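## Task

Close down the bench using this record: B33, white assay plate at deck spot N4, DISCARD; B83, clear assay plate at N1, STORE. (1) Check that B83's lid is on and seated fully, then place B83 in the drawer of cooler CD, lying flat within the locators of one slot, its long side running across the drawer. (2) Close CD's drawer completely; its lamp stays on while it is open. (3) Put B33 into the yellow waste bin W1. (4) Press the front edge of the tip box's lid right down so it latches. (5) Look at tip rack TR up close: if it is empty, put it in the blue clean-plastics bin W2; if any tips remain, make sure it is in home nest H1, flat within H1's locators. Items may be released once they are fully inside a bin, and every bin must finish upright on the bench. Binning any plate not marked DISCARD fails the job. Plates not in the record must end exactly as they started. CD's housing must finish less than a finger's width from its start position, neither rotated nor tipped. The tip box must finish level on the bench mat with its insert clicked in. Nothing counts if the robot is what holds it in place: release, move clear (touching DONE or its housing is fine), then press DONE; the job ends when DONE goes down. Do not press DONE if anything you had to change is still wrong.

## Robot and tools

Robot: one six-joint Doosan M1013 arm carrying a Robotiq 2F-140 two-finger gripper. Joint order everywhere (rows, result lists): waist (joint_1), shoulder (joint_2), elbow (joint_3), forearm roll (joint_4), wrist pitch (joint_5), wrist roll (joint_6). Stated ranges in rad: elbow -2.792 to 2.792, all others -6.283 to 6.283 (real ends may differ by 0.010). Load limits N m: waist 316, shoulder 316, elbow 148, the three wrist joints 41.8; a held object's weight adds load.

Scene frame: origin on the table top under the arm base, +z up, +y to the left when facing along +x; metres. The base may be slightly tilted. The gripper closes along its y axis and its fingers point along its +z. end_effector_position is the point between the closed pads; fingertips stick out about 33 mm past it when closed, 9 mm when fully open, and while closing they travel about 24 mm further out, so leave clearance above surfaces.

Bench: TB1 is the tip box, sitting between DONE and W1; TR resembles it. CD, the tip box and both bins are loose and can slide. DONE is a green key, pushed down until it latches. Loose items may occasionally get nudged by something.

execute_actions(actions): a list of up to 15 actions. Each action is a table of up to 15 rows, one row per 1/30 s step; a short table repeats its last row to fill 15 steps. A row is 9 numbers in [-1, 1]: six joint values, then gripper position, force_limit, speed. Joint values are offsets from the angles at the start of that action (not from the previous row); for the first action they count from the last reported angles. Scale: 1.0 = 1.398 rad for waist and shoulder, 2.097 rad elbow, 2.622 rad for the wrist joints. Gripper values are absolute settings: position +1 fully open (140 mm), pads touch near -0.8, -1 closes until blocked; force_limit -1/0/+1 is about 14/60/107 N; speed -1/0/+1 is about 30/140/250 mm/s. An action asking a joint more than 0.010 rad beyond its range is refused; a malformed action, or a first action failing that check, rejects the whole call. Empty list: just returns state and images.

move(target, speed, blocking): target is one 9-number row as above; its joint offsets count from the Joint positions in the last result that showed them. speed (0.01 to 2 rad/s, default 0.5) is the peak rate of the joint with the longest way to go. All joints finish together, so the hand follows a curve; duration 0.5 to 10 s, cut off at 10 s. It does not avoid obstacles. Gripper values are applied at the start. blocking=false returns after 0.5 s while the arm continues; then use wait or stop before any new motion command. The result adds a move: line with how it ended (done, off_target, moving, held, fault), limits=held or limits=none, and the joint farthest from its target. The arm is stiff: aiming even slightly past a firm contact can trigger a fault, and faster contact hits harder.

wait(seconds): 0 to 10, holds the last command; a running move keeps going. stop(): brakes a running move (needs room; the fingers continue). zoom_image(camera, region): camera "cam_wrist", region [x0, y0, x1, y1] in image pixels from top-left, at most 504 by 504. read_manual(section): only "licences". finished_scene(scene): integer number of the current scene; irreversible, reports success.

Motion limits: joint target rates up to 2.09 (waist, shoulder), 3.14 (elbow), 3.93 (wrist) rad/s with 0.3 s ramp. Each step the target is kept within 0.456 rad (waist, shoulder), 0.683 (elbow), 0.854 (wrist) of the measured angle, and scaled back if it would put the hand over 70 mm from its measured spot; big moves need several actions.

Results: end_effector_position (m), end_effector_quat_wxyz, linear and angular velocity; Joint positions, velocities, targets (rad, rad/s); joint torques (offset and noisy); Flange force (includes held weight; may say no reading). object_status: 0 moving, 1 blocked while opening, 2 blocked while closing (a grip), 3 reached position or pads met. Check for 2 after closing with -1; to squeeze harder raise force_limit and switch position between -1 and -0.98. position_measured is in counts, 3 open to 230 closed, not linear. "joint sent to its limit" and "joint command not followed" flag limited or altered targets. MOTOR HOT warns of heating; OVER-TEMPERATURE FAULT sets the brakes.

Faults: contact torque reaching a load limit, or 144 N external force on the arm, tool or payload, stops the arm for 10 s and drops the rest of the call. Avoid drops, slips, slams, hard pushes and knocking anything off the table.

Camera: cam_wrist, 504x504 fisheye on the hand; calibration K=[[415.544, 0, 251.935], [0, 414.713, 248.108], [0, 0, 1]], D=[-0.03, 0, 0, 0], pose derived from joint readings with small errors.

Each tool is called after "Call:" as name(argument=value, ...) on one line, values as JSON.

## Session

Call:
execute_actions(actions=[])

Scene clock: 0.00 s.
end_effector_position=(+0.5092, -0.0394, +0.3636) position_measured=3 object_status=3 end_effector_quat_wxyz=(-0.216, -0.468, +0.794, -0.321) end_effector_velocity=(+0.000, +0.000, -0.000) end_effector_angular_velocity=(-0.001, +0.001, +0.001)
Joint names: [waist, shoulder, elbow, forearm roll, wrist pitch, wrist roll]
Joint positions: [ 0.278  0.119  1.97  -0.74   1.444  4.196]
Joint velocities: [ 0.001  0.001 -0.    -0.     0.001 -0.   ]
Joint torques (N m, as the joint torque sensors report them, + toward a larger angle): no reading
Flange force (N, the push that the arm receives, along the gripper's own x y z axes): no reading
Joint targets: [0.278 0.119 1.970 -0.740 1.444 4.196]

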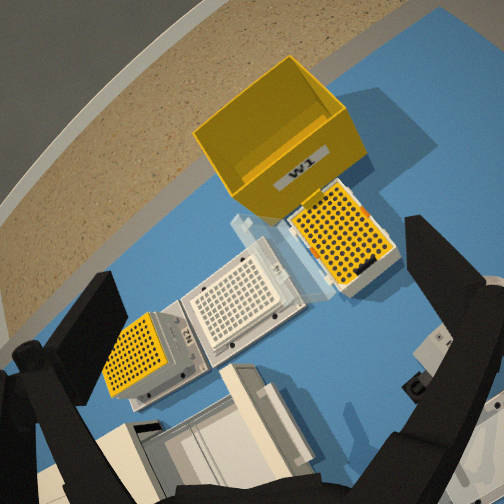

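Call:
move(target=[-0.199,-0.085,-0.3195,0.2822,0.1516,0.1968,1,0,0])

Scene clock: 8.93 s.
end_effector_position=(+0.5372, +0.0453, +0.6946) position_measured=3 object_status=3 end_effector_quat_wxyz=(+0.001, -0.011, +1.000, +0.001) end_effector_velocity=(+0.001, -0.000, -0.000) end_effector_angular_velocity=(+0.000, +0.000, -0.000)
Joint names: [waist, shoulder, elbow, forearm roll, wrist pitch, wrist roll]
Joint positions: [0.    0.    1.3   0.    1.841 4.712]
Joint velocities: [-0.     0.001 -0.001  0.    -0.001  0.   ]
Joint torques (N m, as the joint torque sensors report them, + toward a larger angle): [  2.53 -42.92 -39.88   4.25  -0.43   0.55]
Flange force (N, the push that the arm receives, along the gripper's own x y z axes): [-5.7 -5.5 -2.5]
Joint targets: [-0.000 0.000 1.300 0.000 1.841 4.712]
move: done; limits=none; farthest joint: the waist, 0.000 radians from its target (0.278 radians at the start)
camera_calibration (this result's frames):
cam_wrist: T_world_to_cam=[[0.187436, 0.98212, -0.0175381, -0.13147], [0.902116, -0.165048, 0.398679, -0.735068], [0.388656, -0.0905482, -0.916923, 0.612101], [0, 0, 0, 1]] pos_world=[0.449863, 0.0632226, 0.852]

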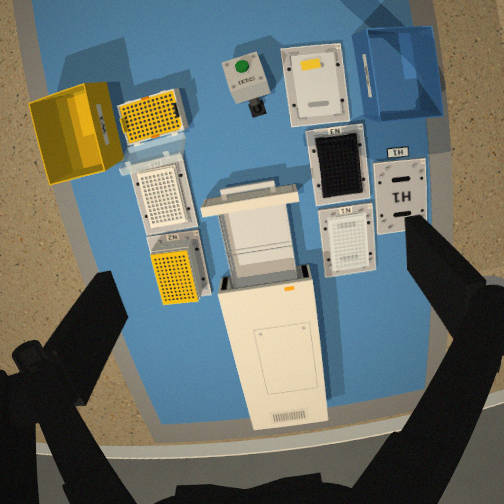

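Call:
zoom_image(camera="cam_wrist", region=[200,20,460,290])

Call:
zoom_image(camera="cam_wrist", region=[20,70,320,320])

Region (200, 20, 460, 290) of cam_wrist's 504x504 image, scaled by 1.867, with more detail than that image has; it fills the left 485 columns of this view, and the rest is white.

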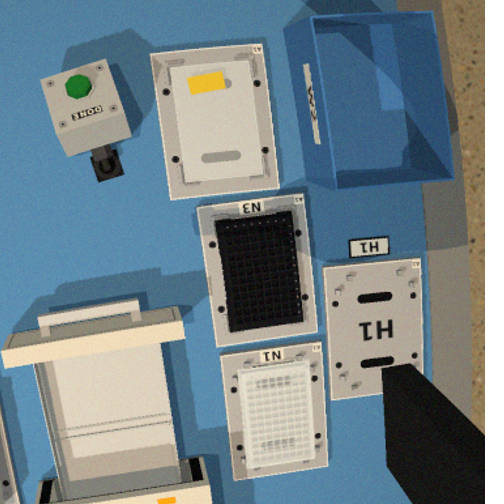

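Region (20, 70, 320, 320) of cam_wrist's 504x504 image, scaled by 1.680, with more detail than that image has.

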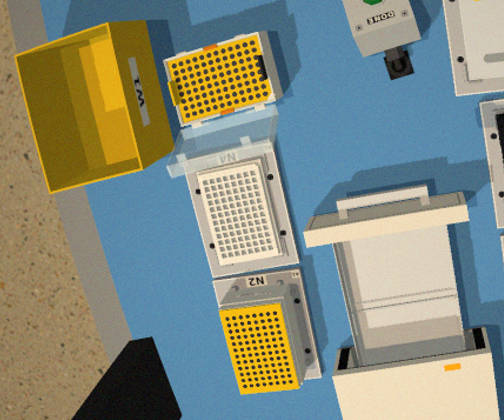

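Call:
move(target=[0.179,0.038,0.368,0,-0.3143,0.1033,1,0,0])

Scene clock: 34.87 s.
end_effector_position=(+0.4802, +0.1696, +0.2502) position_measured=3 object_status=3 end_effector_quat_wxyz=(+0.001, -0.001, +1.000, +0.001) end_effector_velocity=(-0.000, +0.001, -0.001) end_effector_angular_velocity=(+0.001, +0.001, -0.001)
Joint names: [waist, shoulder, elbow, forearm roll, wrist pitch, wrist roll]
Joint positions: [0.25  0.053 2.071 0.    1.017 4.983]
Joint velocities: [ 0.001  0.001  0.001  0.002 -0.001  0.   ]
Joint torques (N m, as the joint torque sensors report them, + toward a larger angle): [  2.14 -44.47 -35.36   3.84  -0.39   0.52]
Flange force (N, the push that the arm receives, along the gripper's own x y z axes): [-7.5 -3.1 2.8]
Joint targets: [0.250 0.053 2.072 0.000 1.017 4.983]
move: done; limits=none; farthest joint: the waist, 0.000 radians from its target (0.250 radians at the start)
camera_calibration (this result's frames):
cam_wrist: T_world_to_cam=[[0.207645, 0.978041, -0.0178434, -0.259566], [0.898908, -0.183587, 0.397819, -0.480982], [0.385807, -0.0986448, -0.917291, 0.240901], [0, 0, 0, 1]] pos_world=[0.393315, 0.189328, 0.407688]

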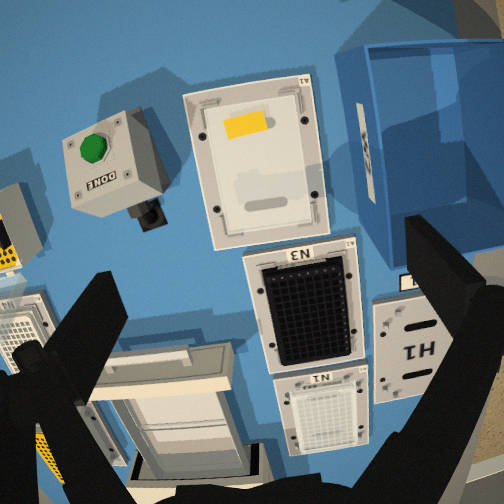

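Call:
move(target=[0.0097,0.1667,0.0709,0,-0.1453,0.0164,0.6,-0.6,0], speed=0.3)

Scene clock: 51.53 s.
end_effector_position=(+0.4762, +0.1759, +0.0699) position_measured=53 object_status=3 end_effector_quat_wxyz=(+0.000, +0.014, +1.000, +0.001) end_effector_velocity=(+0.000, +0.000, -0.000) end_effector_angular_velocity=(+0.001, -0.000, -0.001)
Joint names: [waist, shoulder, elbow, forearm roll, wrist pitch, wrist roll]
Joint positions: [0.264 0.286 2.22  0.    0.636 5.026]
Joint velocities: [-0.     0.     0.     0.001 -0.001 -0.   ]
Joint torques (N m, as the joint torque sensors report them, + toward a larger angle): [  3.12 -58.2  -24.08   2.73  -0.42   0.55]
Flange force (N, the push that the arm receives, along the gripper's own x y z axes): [-8.5 -4.3 5.8]
Joint targets: [0.264 0.286 2.220 0.000 0.636 5.026]
move: done; limits=none; farthest joint: the waist, 0.000 radians from its target (0.013 radians at the start)
camera_calibration (this result's frames):
cam_wrist: T_world_to_cam=[[0.236315, 0.971505, -0.0182763, -0.280533], [0.893444, -0.209856, 0.397137, -0.397288], [0.381985, -0.110178, -0.917577, 0.0815492], [0, 0, 0, 1]] pos_world=[0.390098, 0.198151, 0.227478]

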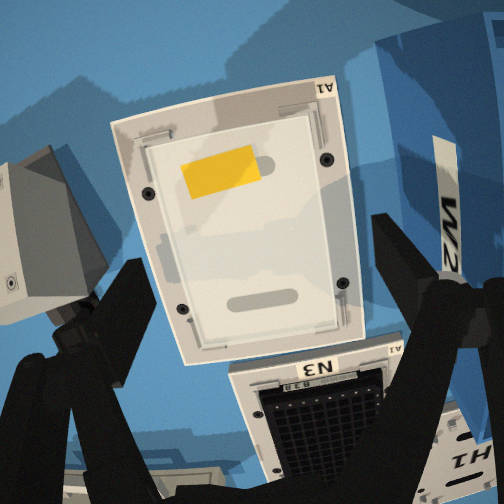

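Call:
move(target=[0,0.0405,0.0076,0,-0.0277,0,0.45,-0.6,0], speed=0.05)

Call:
move(target=[0,0,0,0,0,0,-1,-0.6,-0.8])

Scene clock: 69.43 s.
end_effector_position=(+0.4762, +0.1759, +0.0374) position_measured=72 object_status=3 end_effector_quat_wxyz=(+0.000, +0.014, +1.000, +0.001) end_effector_velocity=(-0.001, -0.000, -0.000) end_effector_angular_velocity=(-0.000, +0.001, -0.000)
Joint names: [waist, shoulder, elbow, forearm roll, wrist pitch, wrist roll]
Joint positions: [0.264 0.341 2.235 0.    0.566 5.026]
Joint velocities: [ 0.    -0.001  0.001  0.     0.     0.   ]
Joint torques (N m, as the joint torque sensors report them, + toward a larger angle): [  3.6  -34.61 -14.44   2.3   -4.42   0.46]
Flange force (N, the push that the arm receives, along the gripper's own x y z axes): [3.9 -10.1 -51.1]
Joint targets: [0.264 0.341 2.235 0.000 0.566 5.026]
FORCE FAULT: contact force on the arm reached its limit, and the arm stopped for 10 seconds. The contact can be on any part of the arm, not only on its tool. That time counts as 20 of the actions that you can send in this scene. The arm's remaining commands of this call were not run. The arm holds still and accepts commands again. Move the arm away from the contact; if what it grips holds it there, let go first. Pushing or pulling that hard again can fault the arm again.
move: fault; limits=none; farthest joint: the wrist pitch, 0.003 radians from its target (0.073 radians at the start)
camera_calibration (this result's frames):
cam_wrist: T_world_to_cam=[[0.236354, 0.971494, -0.0183379, -0.281197], [0.893498, -0.209884, 0.397001, -0.384378], [0.381835, -0.110217, -0.917635, 0.051762], [0, 0, 0, 1]] pos_world=[0.390138, 0.198212, 0.19494]

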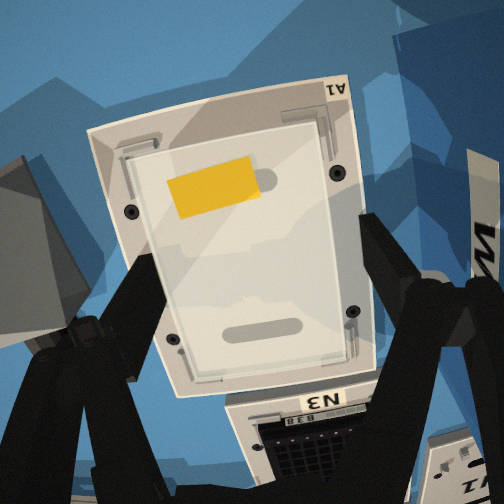

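not run: a fault stop came before this call.

Call:
move(target=[0,-0.006,-0.001,0,0.004,0,0.55,-0.6,0], speed=0.05)

Call:
move(target=[-0.009,0,0,0,0,-0.005,0.55,-0.6,0], speed=0.05)

Call:
move(target=[0,0,0,0,0,0,0.2,-0.8,-0.8])

Scene clock: 79.57 s.
end_effector_position=(+0.4762, +0.1759, +0.0423) position_measured=59 object_status=3 end_effector_quat_wxyz=(+0.000, +0.014, +1.000, +0.001) end_effector_velocity=(-0.001, +0.000, +0.000) end_effector_angular_velocity=(-0.000, +0.001, +0.000)
Joint names: [waist, shoulder, elbow, forearm roll, wrist pitch, wrist roll]
Joint positions: [0.264 0.333 2.233 0.    0.577 5.026]
Joint velocities: [ 0.001 -0.001  0.     0.     0.002  0.   ]
Joint torques (N m, as the joint torque sensors report them, + toward a larger angle): [  2.13 -59.98 -22.2    2.64  -0.3    0.66]
Flange force (N, the push that the arm receives, along the gripper's own x y z axes): [-6.3 -3.2 5.3]
Joint targets: [0.264 0.333 2.233 0.000 0.577 5.026]
move: done; limits=none; farthest joint: the waist, 0.000 radians from its target (0.000 radians at the start)
camera_calibration (this result's frames):
cam_wrist: T_world_to_cam=[[0.236352, 0.971494, -0.0183411, -0.281109], [0.893501, -0.209883, 0.396994, -0.386325], [0.381828, -0.110218, -0.917638, 0.056227], [0, 0, 0, 1]] pos_world=[0.390154, 0.19821, 0.199809]

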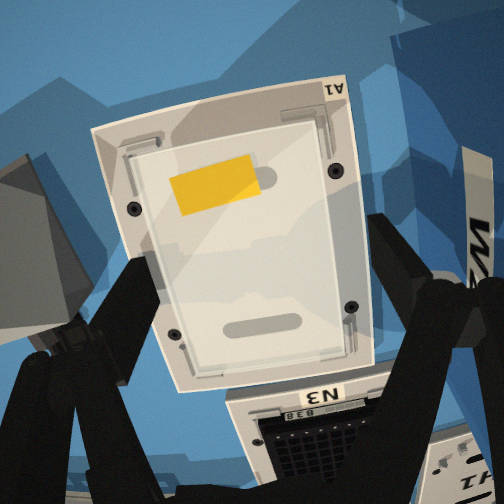

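Scene clock: 80.27 s.
end_effector_position=(+0.4784, +0.1699, +0.0422) position_measured=59 object_status=3 end_effector_quat_wxyz=(+0.000, +0.014, +1.000, +0.001) end_effector_velocity=(-0.001, +0.000, -0.001) end_effector_angular_velocity=(-0.000, +0.002, -0.000)
Joint names: [waist, shoulder, elbow, forearm roll, wrist pitch, wrist roll]
Joint positions: [0.251 0.333 2.233 0.    0.577 5.013]
Joint velocities: [-0.     0.001 -0.     0.001  0.001 -0.001]
Joint torques (N m, as the joint torque sensors report them, + toward a larger angle): [  2.16 -59.24 -22.6    2.57  -0.35   0.37]
Flange force (N, the push that the arm receives, along the gripper's own x y z axes): [-5.3 -3.1 4.6]
Joint targets: [0.251 0.333 2.233 0.000 0.577 5.013]
move: done; limits=none; farthest joint: the waist, 0.000 radians from its target (0.012 radians at the start)
camera_calibration (this result's frames):
cam_wrist: T_world_to_cam=[[0.235842, 0.971619, -0.0183277, -0.275582], [0.893612, -0.209419, 0.396989, -0.38965], [0.381884, -0.110005, -0.91764, 0.0546735], [0, 0, 0, 1]] pos_world=[0.392311, 0.192175, 0.199807]

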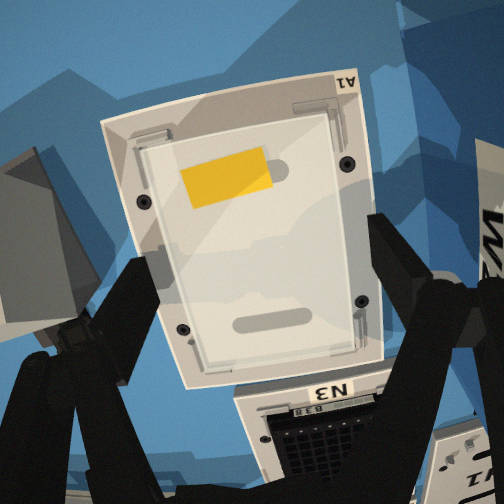

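Scene clock: 80.97 s.
end_effector_position=(+0.4784, +0.1699, +0.0423) position_measured=101 object_status=0 end_effector_quat_wxyz=(+0.000, +0.014, +1.000, +0.001) end_effector_velocity=(-0.001, +0.000, -0.000) end_effector_angular_velocity=(-0.000, -0.000, +0.002)
Joint names: [waist, shoulder, elbow, forearm roll, wrist pitch, wrist roll]
Joint positions: [0.251 0.333 2.233 0.    0.577 5.013]
Joint velocities: [ 0.001 -0.001  0.002 -0.001 -0.001 -0.   ]
Joint torques (N m, as the joint torque sensors report them, + toward a larger angle): [  3.73 -52.67 -20.46   2.61  -1.6    0.47]
Flange force (N, the push that the arm receives, along the gripper's own x y z axes): [-3.4 -7.3 -10.6]
Joint targets: [0.251 0.333 2.233 0.000 0.577 5.013]
move: done; limits=none; farthest joint: the waist, 0.000 radians from its target (0.000 radians at the start)
camera_calibration (this result's frames):
cam_wrist: T_world_to_cam=[[0.235842, 0.971619, -0.0183129, -0.275588], [0.893601, -0.209421, 0.397014, -0.389686], [0.381911, -0.109997, -0.91763, 0.0546957], [0, 0, 0, 1]] pos_world=[0.39233, 0.192174, 0.199854]

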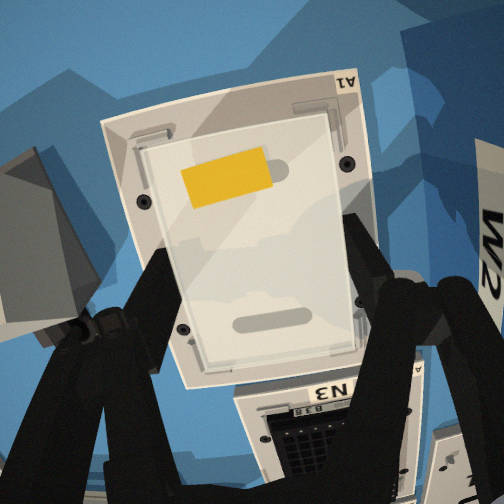

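Call:
move(target=[0,-0.0024,-0.0004,0,0.0016,0,-1,-0.6,-0.8], speed=0.02)

Call:
move(target=[0,-0.1,-0.025,0,0.073,0,-1,-0.6,-0.8], speed=0.15)

Scene clock: 85.03 s.
end_effector_position=(+0.4784, +0.1699, +0.0442) position_measured=102 object_status=2 end_effector_quat_wxyz=(+0.000, +0.014, +1.000, +0.001) end_effector_velocity=(+0.002, +0.000, +0.001) end_effector_angular_velocity=(+0.000, -0.003, +0.001)
Joint names: [waist, shoulder, elbow, forearm roll, wrist pitch, wrist roll]
Joint positions: [0.251 0.329 2.232 0.    0.581 5.013]
Joint velocities: [ 0.    -0.001 -0.002 -0.001 -0.    -0.   ]
Joint torques (N m, as the joint torque sensors report them, + toward a larger angle): [  3.23 -59.54 -22.72   2.56  -0.54   0.69]
Flange force (N, the push that the arm receives, along the gripper's own x y z axes): [-6.4 -5.6 4.7]
Joint targets: [0.251 0.329 2.232 0.000 0.581 5.013]
move: done; limits=none; farthest joint: the waist, 0.000 radians from its target (0.000 radians at the start)
camera_calibration (this result's frames):
cam_wrist: T_world_to_cam=[[0.235827, 0.971622, -0.0183213, -0.275544], [0.893611, -0.209407, 0.396999, -0.390452], [0.381897, -0.109995, -0.917636, 0.05649], [0, 0, 0, 1]] pos_world=[0.392319, 0.192175, 0.201798]

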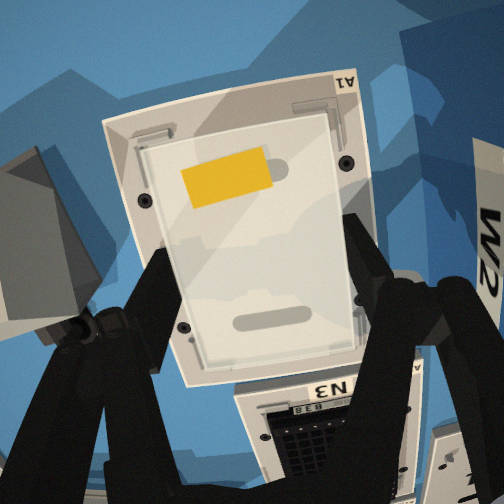

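Scene clock: 86.67 s.
end_effector_position=(+0.4785, +0.1699, +0.1336) position_measured=102 object_status=2 end_effector_quat_wxyz=(+0.000, +0.014, +1.000, +0.001) end_effector_velocity=(-0.001, -0.000, -0.000) end_effector_angular_velocity=(-0.001, +0.001, +0.000)
Joint names: [waist, shoulder, elbow, forearm roll, wrist pitch, wrist roll]
Joint positions: [0.251 0.189 2.18  0.    0.773 5.013]
Joint velocities: [ 0.    -0.     0.    -0.     0.001  0.   ]
Joint torques (N m, as the joint torque sensors report them, + toward a larger angle): [  1.49 -51.47 -28.41   3.25  -0.35   0.72]
Flange force (N, the push that the arm receives, along the gripper's own x y z axes): [-6.5 -2.1 3.0]
Joint targets: [0.251 0.189 2.180 0.000 0.773 5.013]
move: done; limits=none; farthest joint: the waist, 0.000 radians from its target (0.000 radians at the start)
camera_calibration (this result's frames):
cam_wrist: T_world_to_cam=[[0.23583, 0.97163, -0.0178935, -0.273927], [0.893292, -0.209493, 0.397672, -0.425969], [0.382641, -0.109767, -0.917353, 0.137968], [0, 0, 0, 1]] pos_world=[0.392322, 0.192062, 0.29106]

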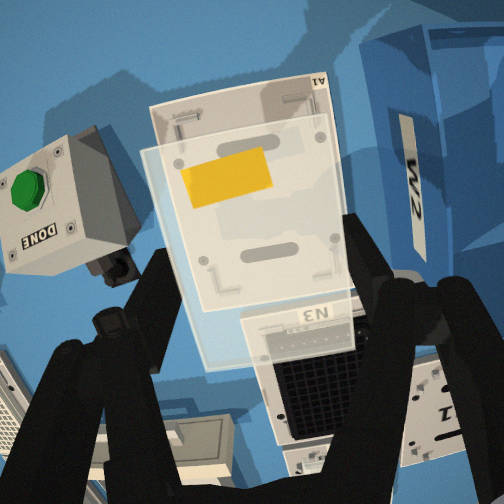

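Call:
move(target=[-0.065,0.3206,-0.331,0,0.0936,-0.035,-1,-0.6,-0.8], speed=0.3)

Scene clock: 95.33 s.
end_effector_position=(+0.8247, +0.1871, +0.1303) position_measured=102 object_status=2 end_effector_quat_wxyz=(+0.001, +0.013, +1.000, +0.001) end_effector_velocity=(+0.000, -0.000, -0.001) end_effector_angular_velocity=(-0.001, +0.001, +0.000)
Joint names: [waist, shoulder, elbow, forearm roll, wrist pitch, wrist roll]
Joint positions: [0.16  0.638 1.486 0.    1.018 4.921]
Joint velocities: [ 0.     0.002 -0.002 -0.001  0.001  0.   ]
Joint torques (N m, as the joint torque sensors report them, + toward a larger angle): [   3.18 -100.6   -35.57    3.72   -0.49    0.51]
Flange force (N, the push that the arm receives, along the gripper's own x y z axes): [-6.2 -2.6 3.0]
Joint targets: [0.160 0.638 1.486 0.000 1.018 4.921]
move: done; limits=none; farthest joint: the wrist pitch, 0.001 radians from its target (0.246 radians at the start)
camera_calibration (this result's frames):
cam_wrist: T_world_to_cam=[[0.234965, 0.971844, -0.0176143, -0.371688], [0.893252, -0.208747, 0.398154, -0.730443], [0.383267, -0.109286, -0.91715, 0.00381736], [0, 0, 0, 1]] pos_world=[0.73834, 0.209162, 0.287783]

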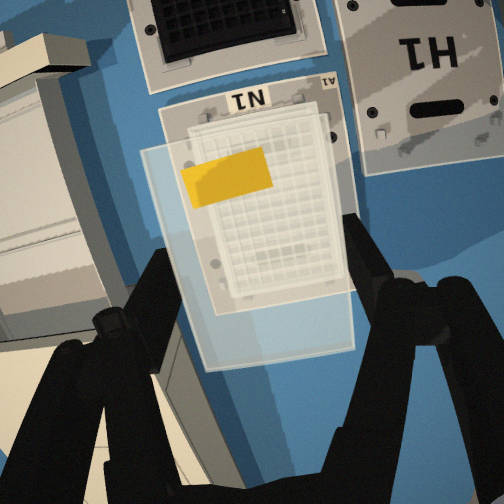

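Call:
move(target=[0.005,0.0372,0.0144,0,-0.0313,0.003,-1,-0.6,-0.8], speed=0.06)

Scene clock: 103.20 s.
end_effector_position=(+0.8231, +0.1929, +0.0724) position_measured=102 object_status=2 end_effector_quat_wxyz=(+0.001, +0.014, +1.000, +0.001) end_effector_velocity=(-0.000, -0.001, +0.000) end_effector_angular_velocity=(-0.001, -0.001, +0.000)
Joint names: [waist, shoulder, elbow, forearm roll, wrist pitch, wrist roll]
Joint positions: [0.167 0.69  1.516 0.    0.936 4.929]
Joint velocities: [-0.001 -0.001  0.001 -0.001 -0.001 -0.   ]
Joint torques (N m, as the joint torque sensors report them, + toward a larger angle): [   2.87 -103.32  -33.09    3.76   -0.39    0.55]
Flange force (N, the push that the arm receives, along the gripper's own x y z axes): [-7.2 -2.4 2.6]
Joint targets: [0.167 0.690 1.516 0.000 0.936 4.929]
move: done; limits=none; farthest joint: the waist, 0.000 radians from its target (0.007 radians at the start)
camera_calibration (this result's frames):
cam_wrist: T_world_to_cam=[[0.235819, 0.971636, -0.0176725, -0.378616], [0.893121, -0.209523, 0.398039, -0.704493], [0.383046, -0.109649, -0.917198, -0.0477884], [0, 0, 0, 1]] pos_world=[0.736787, 0.21503, 0.229893]

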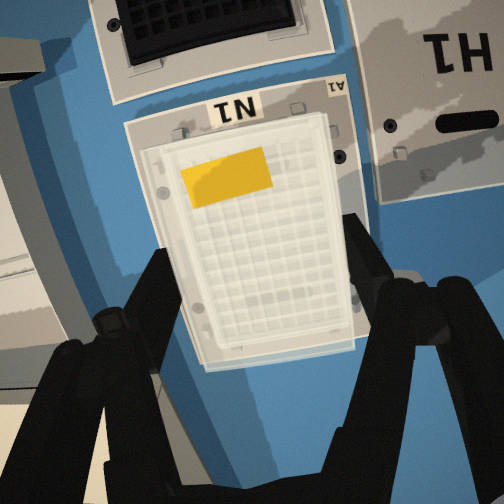

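Call:
move(target=[0,0.009,-0.0017,0,-0.0034,0,-1,-0.6,-0.8], speed=0.03)

Call:
zoom_image(camera="cam_wrist", region=[110,80,400,390])

Scene clock: 111.03 s.
end_effector_position=(+0.8260, +0.1934, +0.0634) position_measured=102 object_status=2 end_effector_quat_wxyz=(+0.001, +0.014, +1.000, +0.001) end_effector_velocity=(+0.001, +0.000, -0.000) end_effector_angular_velocity=(-0.000, -0.001, +0.001)
Joint names: [waist, shoulder, elbow, forearm roll, wrist pitch, wrist roll]
Joint positions: [0.167 0.702 1.512 0.    0.927 4.929]
Joint velocities: [ 0.     0.001 -0.002 -0.001 -0.    -0.   ]
Joint torques (N m, as the joint torque sensors report them, + toward a larger angle): [   2.46 -102.68  -33.28    3.72   -0.41    0.55]
Flange force (N, the push that the arm receives, along the gripper's own x y z axes): [-4.7 -2.3 1.9]
Joint targets: [0.167 0.702 1.512 0.000 0.927 4.929]
move: done; limits=none; farthest joint: the waist, 0.000 radians from its target (0.000 radians at the start)
camera_calibration (this result's frames):
cam_wrist: T_world_to_cam=[[0.235817, 0.971636, -0.0177121, -0.38001], [0.893158, -0.209515, 0.39796, -0.703404], [0.382961, -0.109665, -0.917232, -0.0570242], [0, 0, 0, 1]] pos_world=[0.739701, 0.215604, 0.220891]

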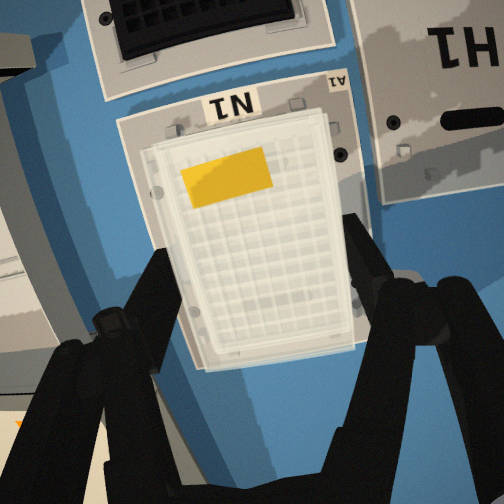

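Region (110, 80, 400, 390) of cam_wrist's 504x504 image, scaled by 1.626, with more detail than that image has; it fills the left 471 columns of this view, and the rest is white.

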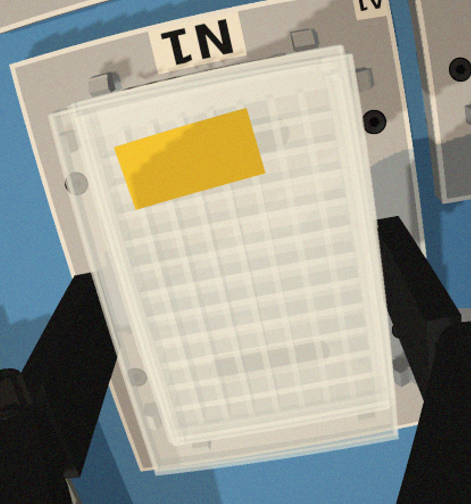

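Call:
move(target=[0,0.0035,0.001,0,-0.0026,0,-1,-0.6,-0.8], speed=0.01)

Call:
move(target=[0,0.0028,0.0008,0,-0.0021,0,-1,-0.6,-0.8], speed=0.01)

Scene clock: 116.53 s.
end_effector_position=(+0.8259, +0.1934, +0.0584) position_measured=102 object_status=2 end_effector_quat_wxyz=(+0.001, +0.014, +1.000, +0.001) end_effector_velocity=(-0.000, +0.000, +0.001) end_effector_angular_velocity=(-0.000, -0.001, +0.001)
Joint names: [waist, shoulder, elbow, forearm roll, wrist pitch, wrist roll]
Joint positions: [0.167 0.707 1.515 0.    0.92  4.929]
Joint velocities: [ 0.001 -0.001  0.001 -0.    -0.    -0.   ]
Joint torques (N m, as the joint torque sensors report them, + toward a larger angle): [   2.86 -103.04  -32.86    3.66   -0.47    0.49]
Flange force (N, the push that the arm receives, along the gripper's own x y z axes): [-5.1 -2.5 1.4]
Joint targets: [0.167 0.707 1.515 0.000 0.920 4.929]
move: done; limits=none; farthest joint: the waist, 0.000 radians from its target (0.000 radians at the start)
camera_calibration (this result's frames):
cam_wrist: T_world_to_cam=[[0.235814, 0.971635, -0.0177827, -0.380061], [0.893224, -0.209503, 0.397818, -0.701355], [0.382809, -0.109695, -0.917292, -0.0615042], [0, 0, 0, 1]] pos_world=[0.739635, 0.215598, 0.215836]

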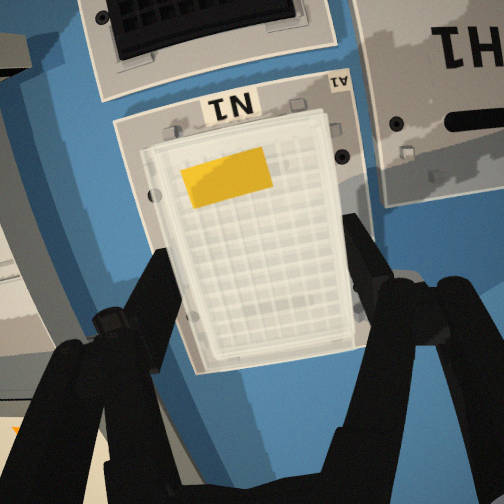

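Scene clock: 117.30 s.
end_effector_position=(+0.8258, +0.1934, +0.0543) position_measured=102 object_status=2 end_effector_quat_wxyz=(+0.001, +0.014, +1.000, +0.001) end_effector_velocity=(+0.001, -0.001, +0.001) end_effector_angular_velocity=(-0.000, -0.002, -0.000)
Joint names: [waist, shoulder, elbow, forearm roll, wrist pitch, wrist roll]
Joint positions: [0.167 0.711 1.516 0.    0.915 4.929]
Joint velocities: [-0.001 -0.001 -0.    -0.001 -0.001  0.   ]
Joint torques (N m, as the joint torque sensors report them, + toward a larger angle): [ -4.33 -95.99 -28.07   1.27   0.56   0.86]
Flange force (N, the push that the arm receives, along the gripper's own x y z axes): [-4.6 5.3 -5.9]
Joint targets: [0.167 0.711 1.516 0.000 0.915 4.929]
move: done; limits=none; farthest joint: the waist, 0.000 radians from its target (0.000 radians at the start)
camera_calibration (this result's frames):
cam_wrist: T_world_to_cam=[[0.235814, 0.971635, -0.0177963, -0.380111], [0.893236, -0.209501, 0.397792, -0.699712], [0.38278, -0.109701, -0.917303, -0.0651432], [0, 0, 0, 1]] pos_world=[0.73958, 0.215593, 0.211819]

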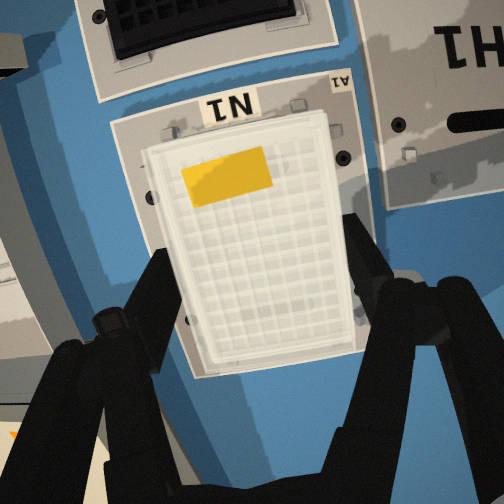

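Chamfer pushes +y; shift 2 mm that way.

Call:
move(target=[0.0017,0,0,0,0,0,-1,-0.6,-0.8], speed=0.01)

Call:
move(target=[0,0.0021,0.0006,0,-0.0016,0,-1,-0.6,-0.8], speed=0.01)

Scene clock: 121.47 s.
end_effector_position=(+0.8253, +0.1954, +0.0543) position_measured=102 object_status=2 end_effector_quat_wxyz=(+0.001, +0.012, +1.000, +0.001) end_effector_velocity=(+0.001, +0.001, +0.001) end_effector_angular_velocity=(+0.001, -0.002, +0.000)
Joint names: [waist, shoulder, elbow, forearm roll, wrist pitch, wrist roll]
Joint positions: [0.17  0.711 1.516 0.    0.915 4.929]
Joint velocities: [ 0.    -0.    -0.002  0.001  0.    -0.   ]
Joint torques (N m, as the joint torque sensors report them, + toward a larger angle): [   3.2  -103.55  -32.63    3.72   -0.37    0.61]
Flange force (N, the push that the arm receives, along the gripper's own x y z axes): [-6.5 -3.0 2.3]
Joint targets: [0.170 0.711 1.516 0.000 0.915 4.929]
move: done; limits=none; farthest joint: the waist, 0.000 radians from its target (0.002 radians at the start)
camera_calibration (this result's frames):
cam_wrist: T_world_to_cam=[[0.233511, 0.972191, -0.0178239, -0.3801], [0.893752, -0.207379, 0.397744, -0.69969], [0.382987, -0.108808, -0.917323, -0.065133], [0, 0, 0, 1]] pos_world=[0.739053, 0.217342, 0.211775]

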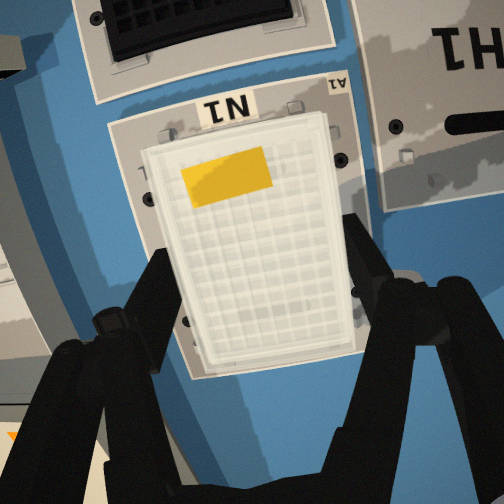

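Scene clock: 122.17 s.
end_effector_position=(+0.8253, +0.1954, +0.0514) position_measured=102 object_status=2 end_effector_quat_wxyz=(+0.001, +0.012, +1.000, +0.001) end_effector_velocity=(+0.000, +0.000, -0.001) end_effector_angular_velocity=(-0.000, +0.000, +0.001)
Joint names: [waist, shoulder, elbow, forearm roll, wrist pitch, wrist roll]
Joint positions: [0.17  0.714 1.517 0.    0.911 4.929]
Joint velocities: [ 0.     0.001 -0.001 -0.     0.    -0.   ]
Joint torques (N m, as the joint torque sensors report them, + toward a larger angle): [  3.48 -77.94 -22.78   3.83  -3.18   0.36]
Flange force (N, the push that the arm receives, along the gripper's own x y z axes): [-1.1 -4.2 -30.1]
Joint targets: [0.170 0.714 1.517 0.000 0.910 4.929]
move: done; limits=none; farthest joint: the waist, 0.000 radians from its target (0.000 radians at the start)
camera_calibration (this result's frames):
cam_wrist: T_world_to_cam=[[0.233512, 0.972192, -0.0177548, -0.380161], [0.893688, -0.20739, 0.397885, -0.6985], [0.383138, -0.108778, -0.917264, -0.0678919], [0, 0, 0, 1]] pos_world=[0.739025, 0.217342, 0.208898]

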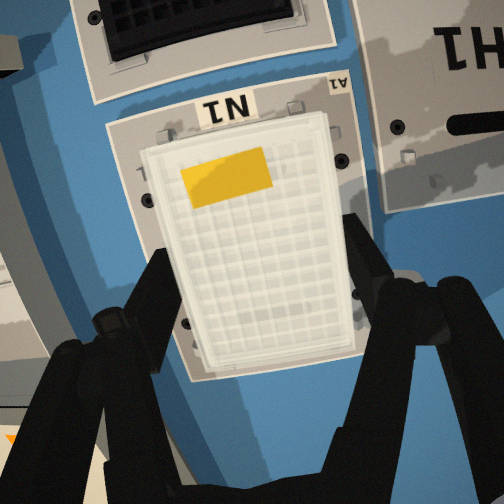

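Call:
move(target=[0,0,0,0,0,0,0.4,-0.6,-0.5])

Call:
move(target=[0,-0.286,0.0825,0,0.0866,0,0.4,-0.6,-0.5], speed=0.3)

Call:
move(target=[-0.171,0,0,0,0,-0.1014,0.4,-0.6,-0.5], speed=0.3)

Scene clock: 128.63 s.
end_effector_position=(+0.8254, +0.1954, +0.0514) position_measured=78 object_status=3 end_effector_quat_wxyz=(+0.001, +0.012, +1.000, +0.001) end_effector_velocity=(-0.001, +0.001, -0.000) end_effector_angular_velocity=(+0.000, +0.002, +0.000)
Joint names: [waist, shoulder, elbow, forearm roll, wrist pitch, wrist roll]
Joint positions: [0.17  0.714 1.517 0.    0.91  4.929]
Joint velocities: [ 0.001  0.     0.     0.001  0.001 -0.   ]
Joint torques (N m, as the joint torque sensors report them, + toward a larger angle): [   2.71 -104.05  -32.58    3.72   -0.31    0.56]
Flange force (N, the push that the arm receives, along the gripper's own x y z axes): [-6.3 -1.9 2.8]
Joint targets: [0.170 0.714 1.517 0.000 0.911 4.929]
move: done; limits=none; farthest joint: the wrist pitch, 0.001 radians from its target (0.001 radians at the start)
camera_calibration (this result's frames):
cam_wrist: T_world_to_cam=[[0.233513, 0.972192, -0.0177199, -0.380177], [0.893655, -0.207396, 0.397955, -0.698492], [0.383214, -0.108763, -0.917234, -0.0679949], [0, 0, 0, 1]] pos_world=[0.739043, 0.217346, 0.208865]

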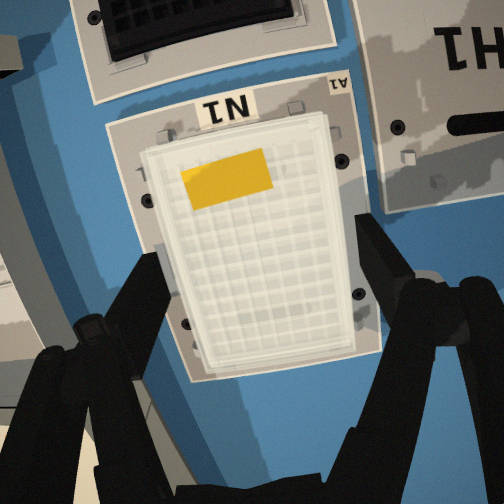

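Scene clock: 130.33 s.
end_effector_position=(+0.6791, +0.1667, +0.2802) position_measured=78 object_status=3 end_effector_quat_wxyz=(+0.001, +0.012, +1.000, +0.001) end_effector_velocity=(-0.001, -0.000, -0.000) end_effector_angular_velocity=(-0.001, +0.002, +0.001)
Joint names: [waist, shoulder, elbow, forearm roll, wrist pitch, wrist roll]
Joint positions: [0.17  0.314 1.69  0.    1.137 4.929]
Joint velocities: [ 0.    -0.     0.001 -0.     0.001 -0.   ]
Joint torques (N m, as the joint torque sensors report them, + toward a larger angle): [  3.35 -70.65 -37.41   4.21  -0.51   0.68]
Flange force (N, the push that the arm receives, along the gripper's own x y z axes): [-4.2 -4.9 -0.1]
Joint targets: [0.170 0.314 1.690 0.000 1.137 4.929]
move: done; limits=none; farthest joint: the waist, 0.000 radians from its target (0.000 radians at the start)
camera_calibration (this result's frames):
cam_wrist: T_world_to_cam=[[0.233488, 0.972196, -0.0178139, -0.314022], [0.89376, -0.207363, 0.397736, -0.664781], [0.382984, -0.108788, -0.917327, 0.194985], [0, 0, 0, 1]] pos_world=[0.592799, 0.188652, 0.437679]

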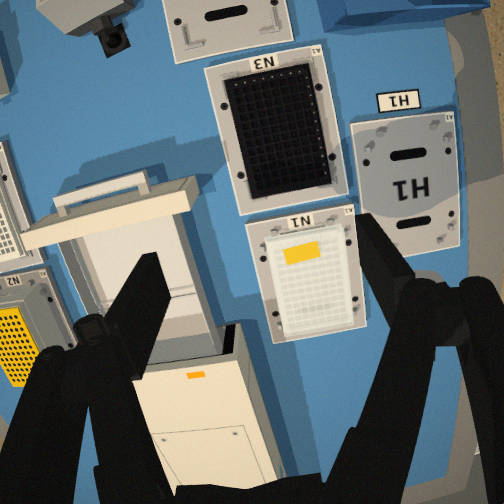

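Scene clock: 131.63 s.
end_effector_position=(+0.6993, +0.0011, +0.2800) position_measured=78 object_status=3 end_effector_quat_wxyz=(+0.001, -0.001, +1.000, +0.001) end_effector_velocity=(-0.000, +0.001, +0.000) end_effector_angular_velocity=(+0.002, -0.001, -0.000)
Joint names: [waist, shoulder, elbow, forearm roll, wrist pitch, wrist roll]
Joint positions: [-0.069  0.314  1.69   0.     1.137  4.663]
Joint velocities: [ 0.    -0.001  0.     0.002 -0.001 -0.   ]
Joint torques (N m, as the joint torque sensors report them, + toward a larger angle): [  3.38 -72.42 -36.95   4.19  -0.4    0.58]
Flange force (N, the push that the arm receives, along the gripper's own x y z axes): [-5.5 -5.1 0.1]
Joint targets: [-0.069 0.314 1.690 0.000 1.137 4.663]
move: done; limits=none; farthest joint: the waist, 0.000 radians from its target (0.239 radians at the start)
camera_calibration (this result's frames):
cam_wrist: T_world_to_cam=[[0.207403, 0.978094, -0.01778, -0.139533], [0.898961, -0.183392, 0.39779, -0.720758], [0.385815, -0.0984862, -0.917304, 0.167016], [0, 0, 0, 1]] pos_world=[0.612435, 0.0207446, 0.437434]

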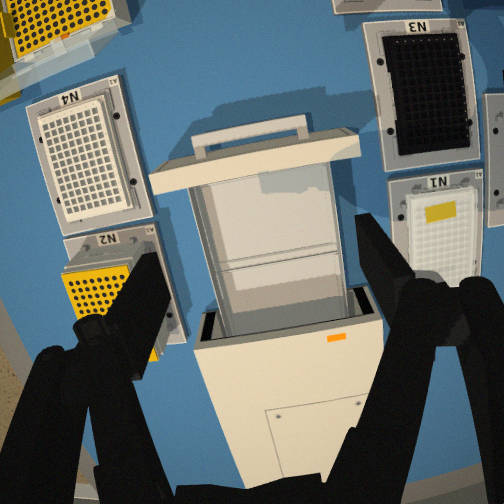

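Call:
move(target=[0.005,0.1209,-0.0904,0,0.008,0.003,0.4,-0.6,-0.5], speed=0.3)

Scene clock: 136.87 s.
end_effector_position=(+0.8003, +0.0019, +0.2500) position_measured=78 object_status=3 end_effector_quat_wxyz=(+0.000, -0.000, +1.000, +0.001) end_effector_velocity=(+0.001, -0.000, -0.000) end_effector_angular_velocity=(-0.001, -0.001, +0.000)
Joint names: [waist, shoulder, elbow, forearm roll, wrist pitch, wrist roll]
Joint positions: [-0.062  0.483  1.501  0.     1.158  4.671]
Joint velocities: [-0.     0.002 -0.002 -0.001 -0.001 -0.   ]
Joint torques (N m, as the joint torque sensors report them, + toward a larger angle): [  3.27 -88.45 -37.76   4.33  -0.46   0.66]
Flange force (N, the push that the arm receives, along the gripper's own x y z axes): [-5.1 -4.8 0.8]
Joint targets: [-0.062 0.483 1.501 0.000 1.158 4.671]
move: done; limits=none; farthest joint: the waist, 0.000 radians from its target (0.007 radians at the start)
camera_calibration (this result's frames):
cam_wrist: T_world_to_cam=[[0.208245, 0.977914, -0.0178434, -0.162505], [0.898952, -0.184178, 0.397447, -0.799357], [0.385383, -0.0988067, -0.917452, 0.101042], [0, 0, 0, 1]] pos_world=[0.713484, 0.0216753, 0.407504]

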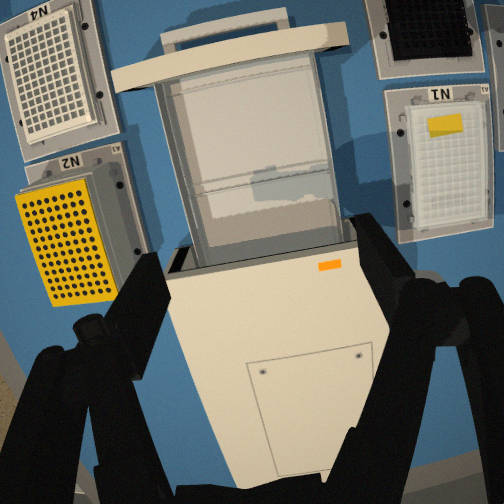

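Call:
move(target=[0.166,0,0,0,0,0.0984,0.4,-0.3,-0.5], speed=0.3)

Call:
move(target=[0,0.1652,0.0079,0,-0.0944,0,0.4,-0.3,-0.5], speed=0.2)

Call:
move(target=[0,0.0049,0.0013,0,-0.0037,0,0.4,-0.3,-0.5], speed=0.01)

Call:
move(target=[0,0,0,0,0,0,-1,-0.3,-0.8])

Call:
move(target=[0,-0.03,-0.009,0,0.0232,0,-1,-0.3,-0.8], speed=0.05)

Scene clock: 151.63 s.
end_effector_position=(+0.7783, +0.1860, +0.2502) position_measured=78 object_status=3 end_effector_quat_wxyz=(+0.000, +0.012, +1.000, +0.001) end_effector_velocity=(-0.001, -0.000, -0.000) end_effector_angular_velocity=(+0.000, +0.001, -0.001)
Joint names: [waist, shoulder, elbow, forearm roll, wrist pitch, wrist roll]
Joint positions: [0.17  0.483 1.501 0.    1.158 4.929]
Joint velocities: [-0.     0.     0.001  0.     0.     0.   ]
Joint torques (N m, as the joint torque sensors report them, + toward a larger angle): [  3.42 -89.14 -37.7    4.18  -0.42   0.51]
Flange force (N, the push that the arm receives, along the gripper's own x y z axes): [-6.5 -3.5 0.4]
Joint targets: [0.170 0.483 1.501 0.000 1.158 4.929]
move: done; limits=none; farthest joint: the waist, 0.000 radians from its target (0.232 radians at the start)
camera_calibration (this result's frames):
cam_wrist: T_world_to_cam=[[0.233479, 0.972195, -0.0179968, -0.356429], [0.893933, -0.207328, 0.397365, -0.737595], [0.382585, -0.108864, -0.917484, 0.131935], [0, 0, 0, 1]] pos_world=[0.692102, 0.207958, 0.407728]

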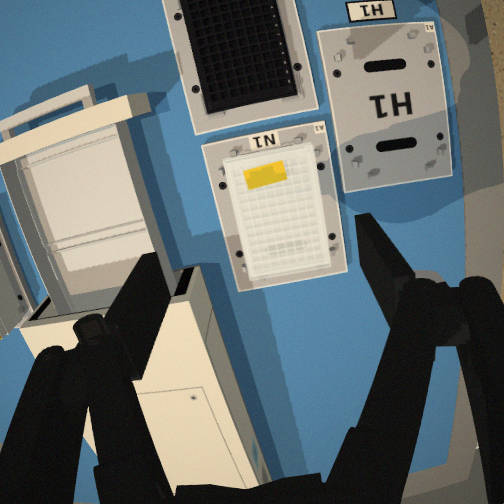

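Scene clock: 153.23 s.
end_effector_position=(+0.8252, +0.1953, +0.0513) position_measured=78 object_status=3 end_effector_quat_wxyz=(+0.000, +0.013, +1.000, +0.001) end_effector_velocity=(-0.001, +0.001, -0.002) end_effector_angular_velocity=(+0.000, +0.001, +0.000)
Joint names: [waist, shoulder, elbow, forearm roll, wrist pitch, wrist roll]
Joint positions: [0.17  0.714 1.517 0.    0.911 4.929]
Joint velocities: [ 0.001  0.001  0.002  0.001 -0.001 -0.   ]
Joint torques (N m, as the joint torque sensors report them, + toward a larger angle): [   2.9  -104.59  -32.26    3.6    -0.58    0.51]
Flange force (N, the push that the arm receives, along the gripper's own x y z axes): [-7.7 -1.6 2.7]
Joint targets: [0.170 0.714 1.517 0.000 0.911 4.929]
move: done; limits=none; farthest joint: the waist, 0.000 radians from its target (0.000 radians at the start)
camera_calibration (this result's frames):
cam_wrist: T_world_to_cam=[[0.233522, 0.972185, -0.0179986, -0.380081], [0.893913, -0.207364, 0.397391, -0.698478], [0.382606, -0.108889, -0.917473, -0.0675095], [0, 0, 0, 1]] pos_world=[0.738966, 0.217319, 0.20879]

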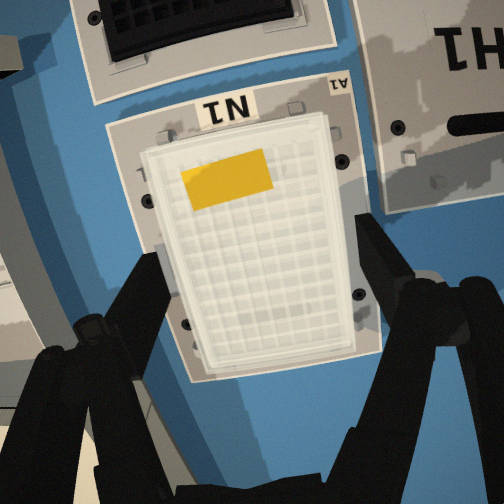

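Scene clock: 154.43 s.
end_effector_position=(+0.8251, +0.1953, +0.0443) position_measured=78 object_status=3 end_effector_quat_wxyz=(+0.000, +0.013, +1.000, +0.001) end_effector_velocity=(+0.001, +0.000, +0.001) end_effector_angular_velocity=(-0.000, -0.001, +0.001)
Joint names: [waist, shoulder, elbow, forearm roll, wrist pitch, wrist roll]
Joint positions: [0.17  0.721 1.52  0.    0.901 4.929]
Joint velocities: [ 0.    -0.    -0.001 -0.001  0.    -0.   ]
Joint torques (N m, as the joint torque sensors report them, + toward a larger angle): [   2.65 -103.74  -32.43    3.57   -0.34    0.66]
Flange force (N, the push that the arm receives, along the gripper's own x y z axes): [-5.2 -2.5 1.9]
Joint targets: [0.170 0.721 1.520 0.000 0.901 4.929]
move: done; limits=none; farthest joint: the waist, 0.000 radians from its target (0.000 radians at the start)
camera_calibration (this result's frames):
cam_wrist: T_world_to_cam=[[0.233526, 0.972185, -0.0179467, -0.3802], [0.893863, -0.207374, 0.397498, -0.695616], [0.38272, -0.108868, -0.917428, -0.0740048], [0, 0, 0, 1]] pos_world=[0.738895, 0.217315, 0.201789]

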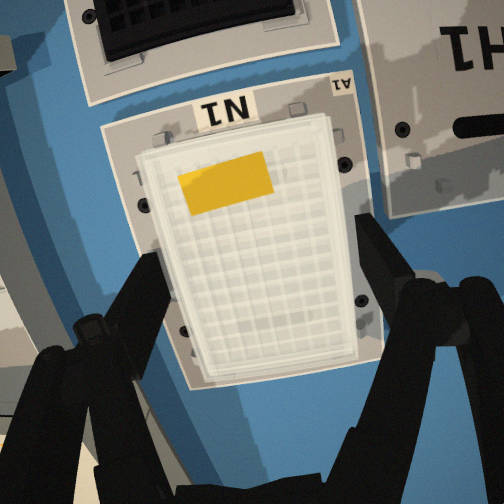

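Scene clock: 154.93 s.
end_effector_position=(+0.8251, +0.1953, +0.0443) position_measured=103 object_status=0 end_effector_quat_wxyz=(+0.000, +0.013, +1.000, +0.001) end_effector_velocity=(+0.001, -0.001, -0.001) end_effector_angular_velocity=(-0.002, -0.000, +0.001)
Joint names: [waist, shoulder, elbow, forearm roll, wrist pitch, wrist roll]
Joint positions: [0.17  0.721 1.52  0.    0.901 4.929]
Joint velocities: [-0.     0.002 -0.001 -0.002 -0.    -0.   ]
Joint torques (N m, as the joint torque sensors report them, + toward a larger angle): [  3.26 -84.41 -26.33   4.17  -2.65   0.57]
Flange force (N, the push that the arm receives, along the gripper's own x y z axes): [0.8 -4.9 -21.9]
Joint targets: [0.170 0.721 1.520 0.000 0.901 4.929]
move: done; limits=none; farthest joint: the waist, 0.000 radians from its target (0.000 radians at the start)
camera_calibration (this result's frames):
cam_wrist: T_world_to_cam=[[0.233526, 0.972185, -0.0179464, -0.3802], [0.893863, -0.207374, 0.397499, -0.695615], [0.382721, -0.108868, -0.917427, -0.0740079], [0, 0, 0, 1]] pos_world=[0.738895, 0.217315, 0.201786]

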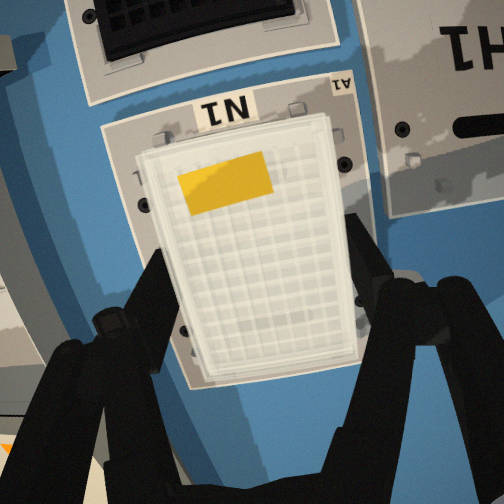

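Scene clock: 156.40 s.
end_effector_position=(+0.8255, +0.1953, +0.0883) position_measured=103 object_status=2 end_effector_quat_wxyz=(+0.000, +0.013, +1.000, +0.001) end_effector_velocity=(-0.000, -0.000, -0.001) end_effector_angular_velocity=(-0.001, +0.002, +0.001)
Joint names: [waist, shoulder, elbow, forearm roll, wrist pitch, wrist roll]
Joint positions: [0.17  0.679 1.501 0.    0.962 4.929]
Joint velocities: [ 0.     0.001 -0.    -0.001  0.001 -0.   ]
Joint torques (N m, as the joint torque sensors report them, + toward a larger angle): [   2.53 -101.62  -33.8     3.74   -0.36    0.56]
Flange force (N, the push that the arm receives, along the gripper's own x y z axes): [-5.4 -2.4 1.8]
Joint targets: [0.170 0.679 1.501 0.000 0.962 4.929]
move: done; limits=none; farthest joint: the waist, 0.000 radians from its target (0.000 radians at the start)
camera_calibration (this result's frames):
cam_wrist: T_world_to_cam=[[0.23352, 0.972186, -0.0179521, -0.379484], [0.893873, -0.207369, 0.397478, -0.713394], [0.3827, -0.108866, -0.917436, -0.0337685], [0, 0, 0, 1]] pos_world=[0.739224, 0.217317, 0.245766]

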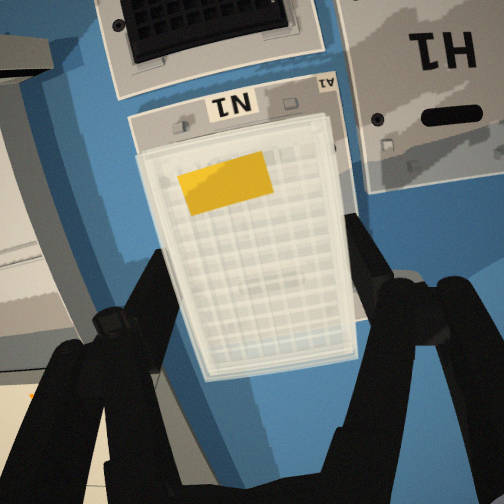

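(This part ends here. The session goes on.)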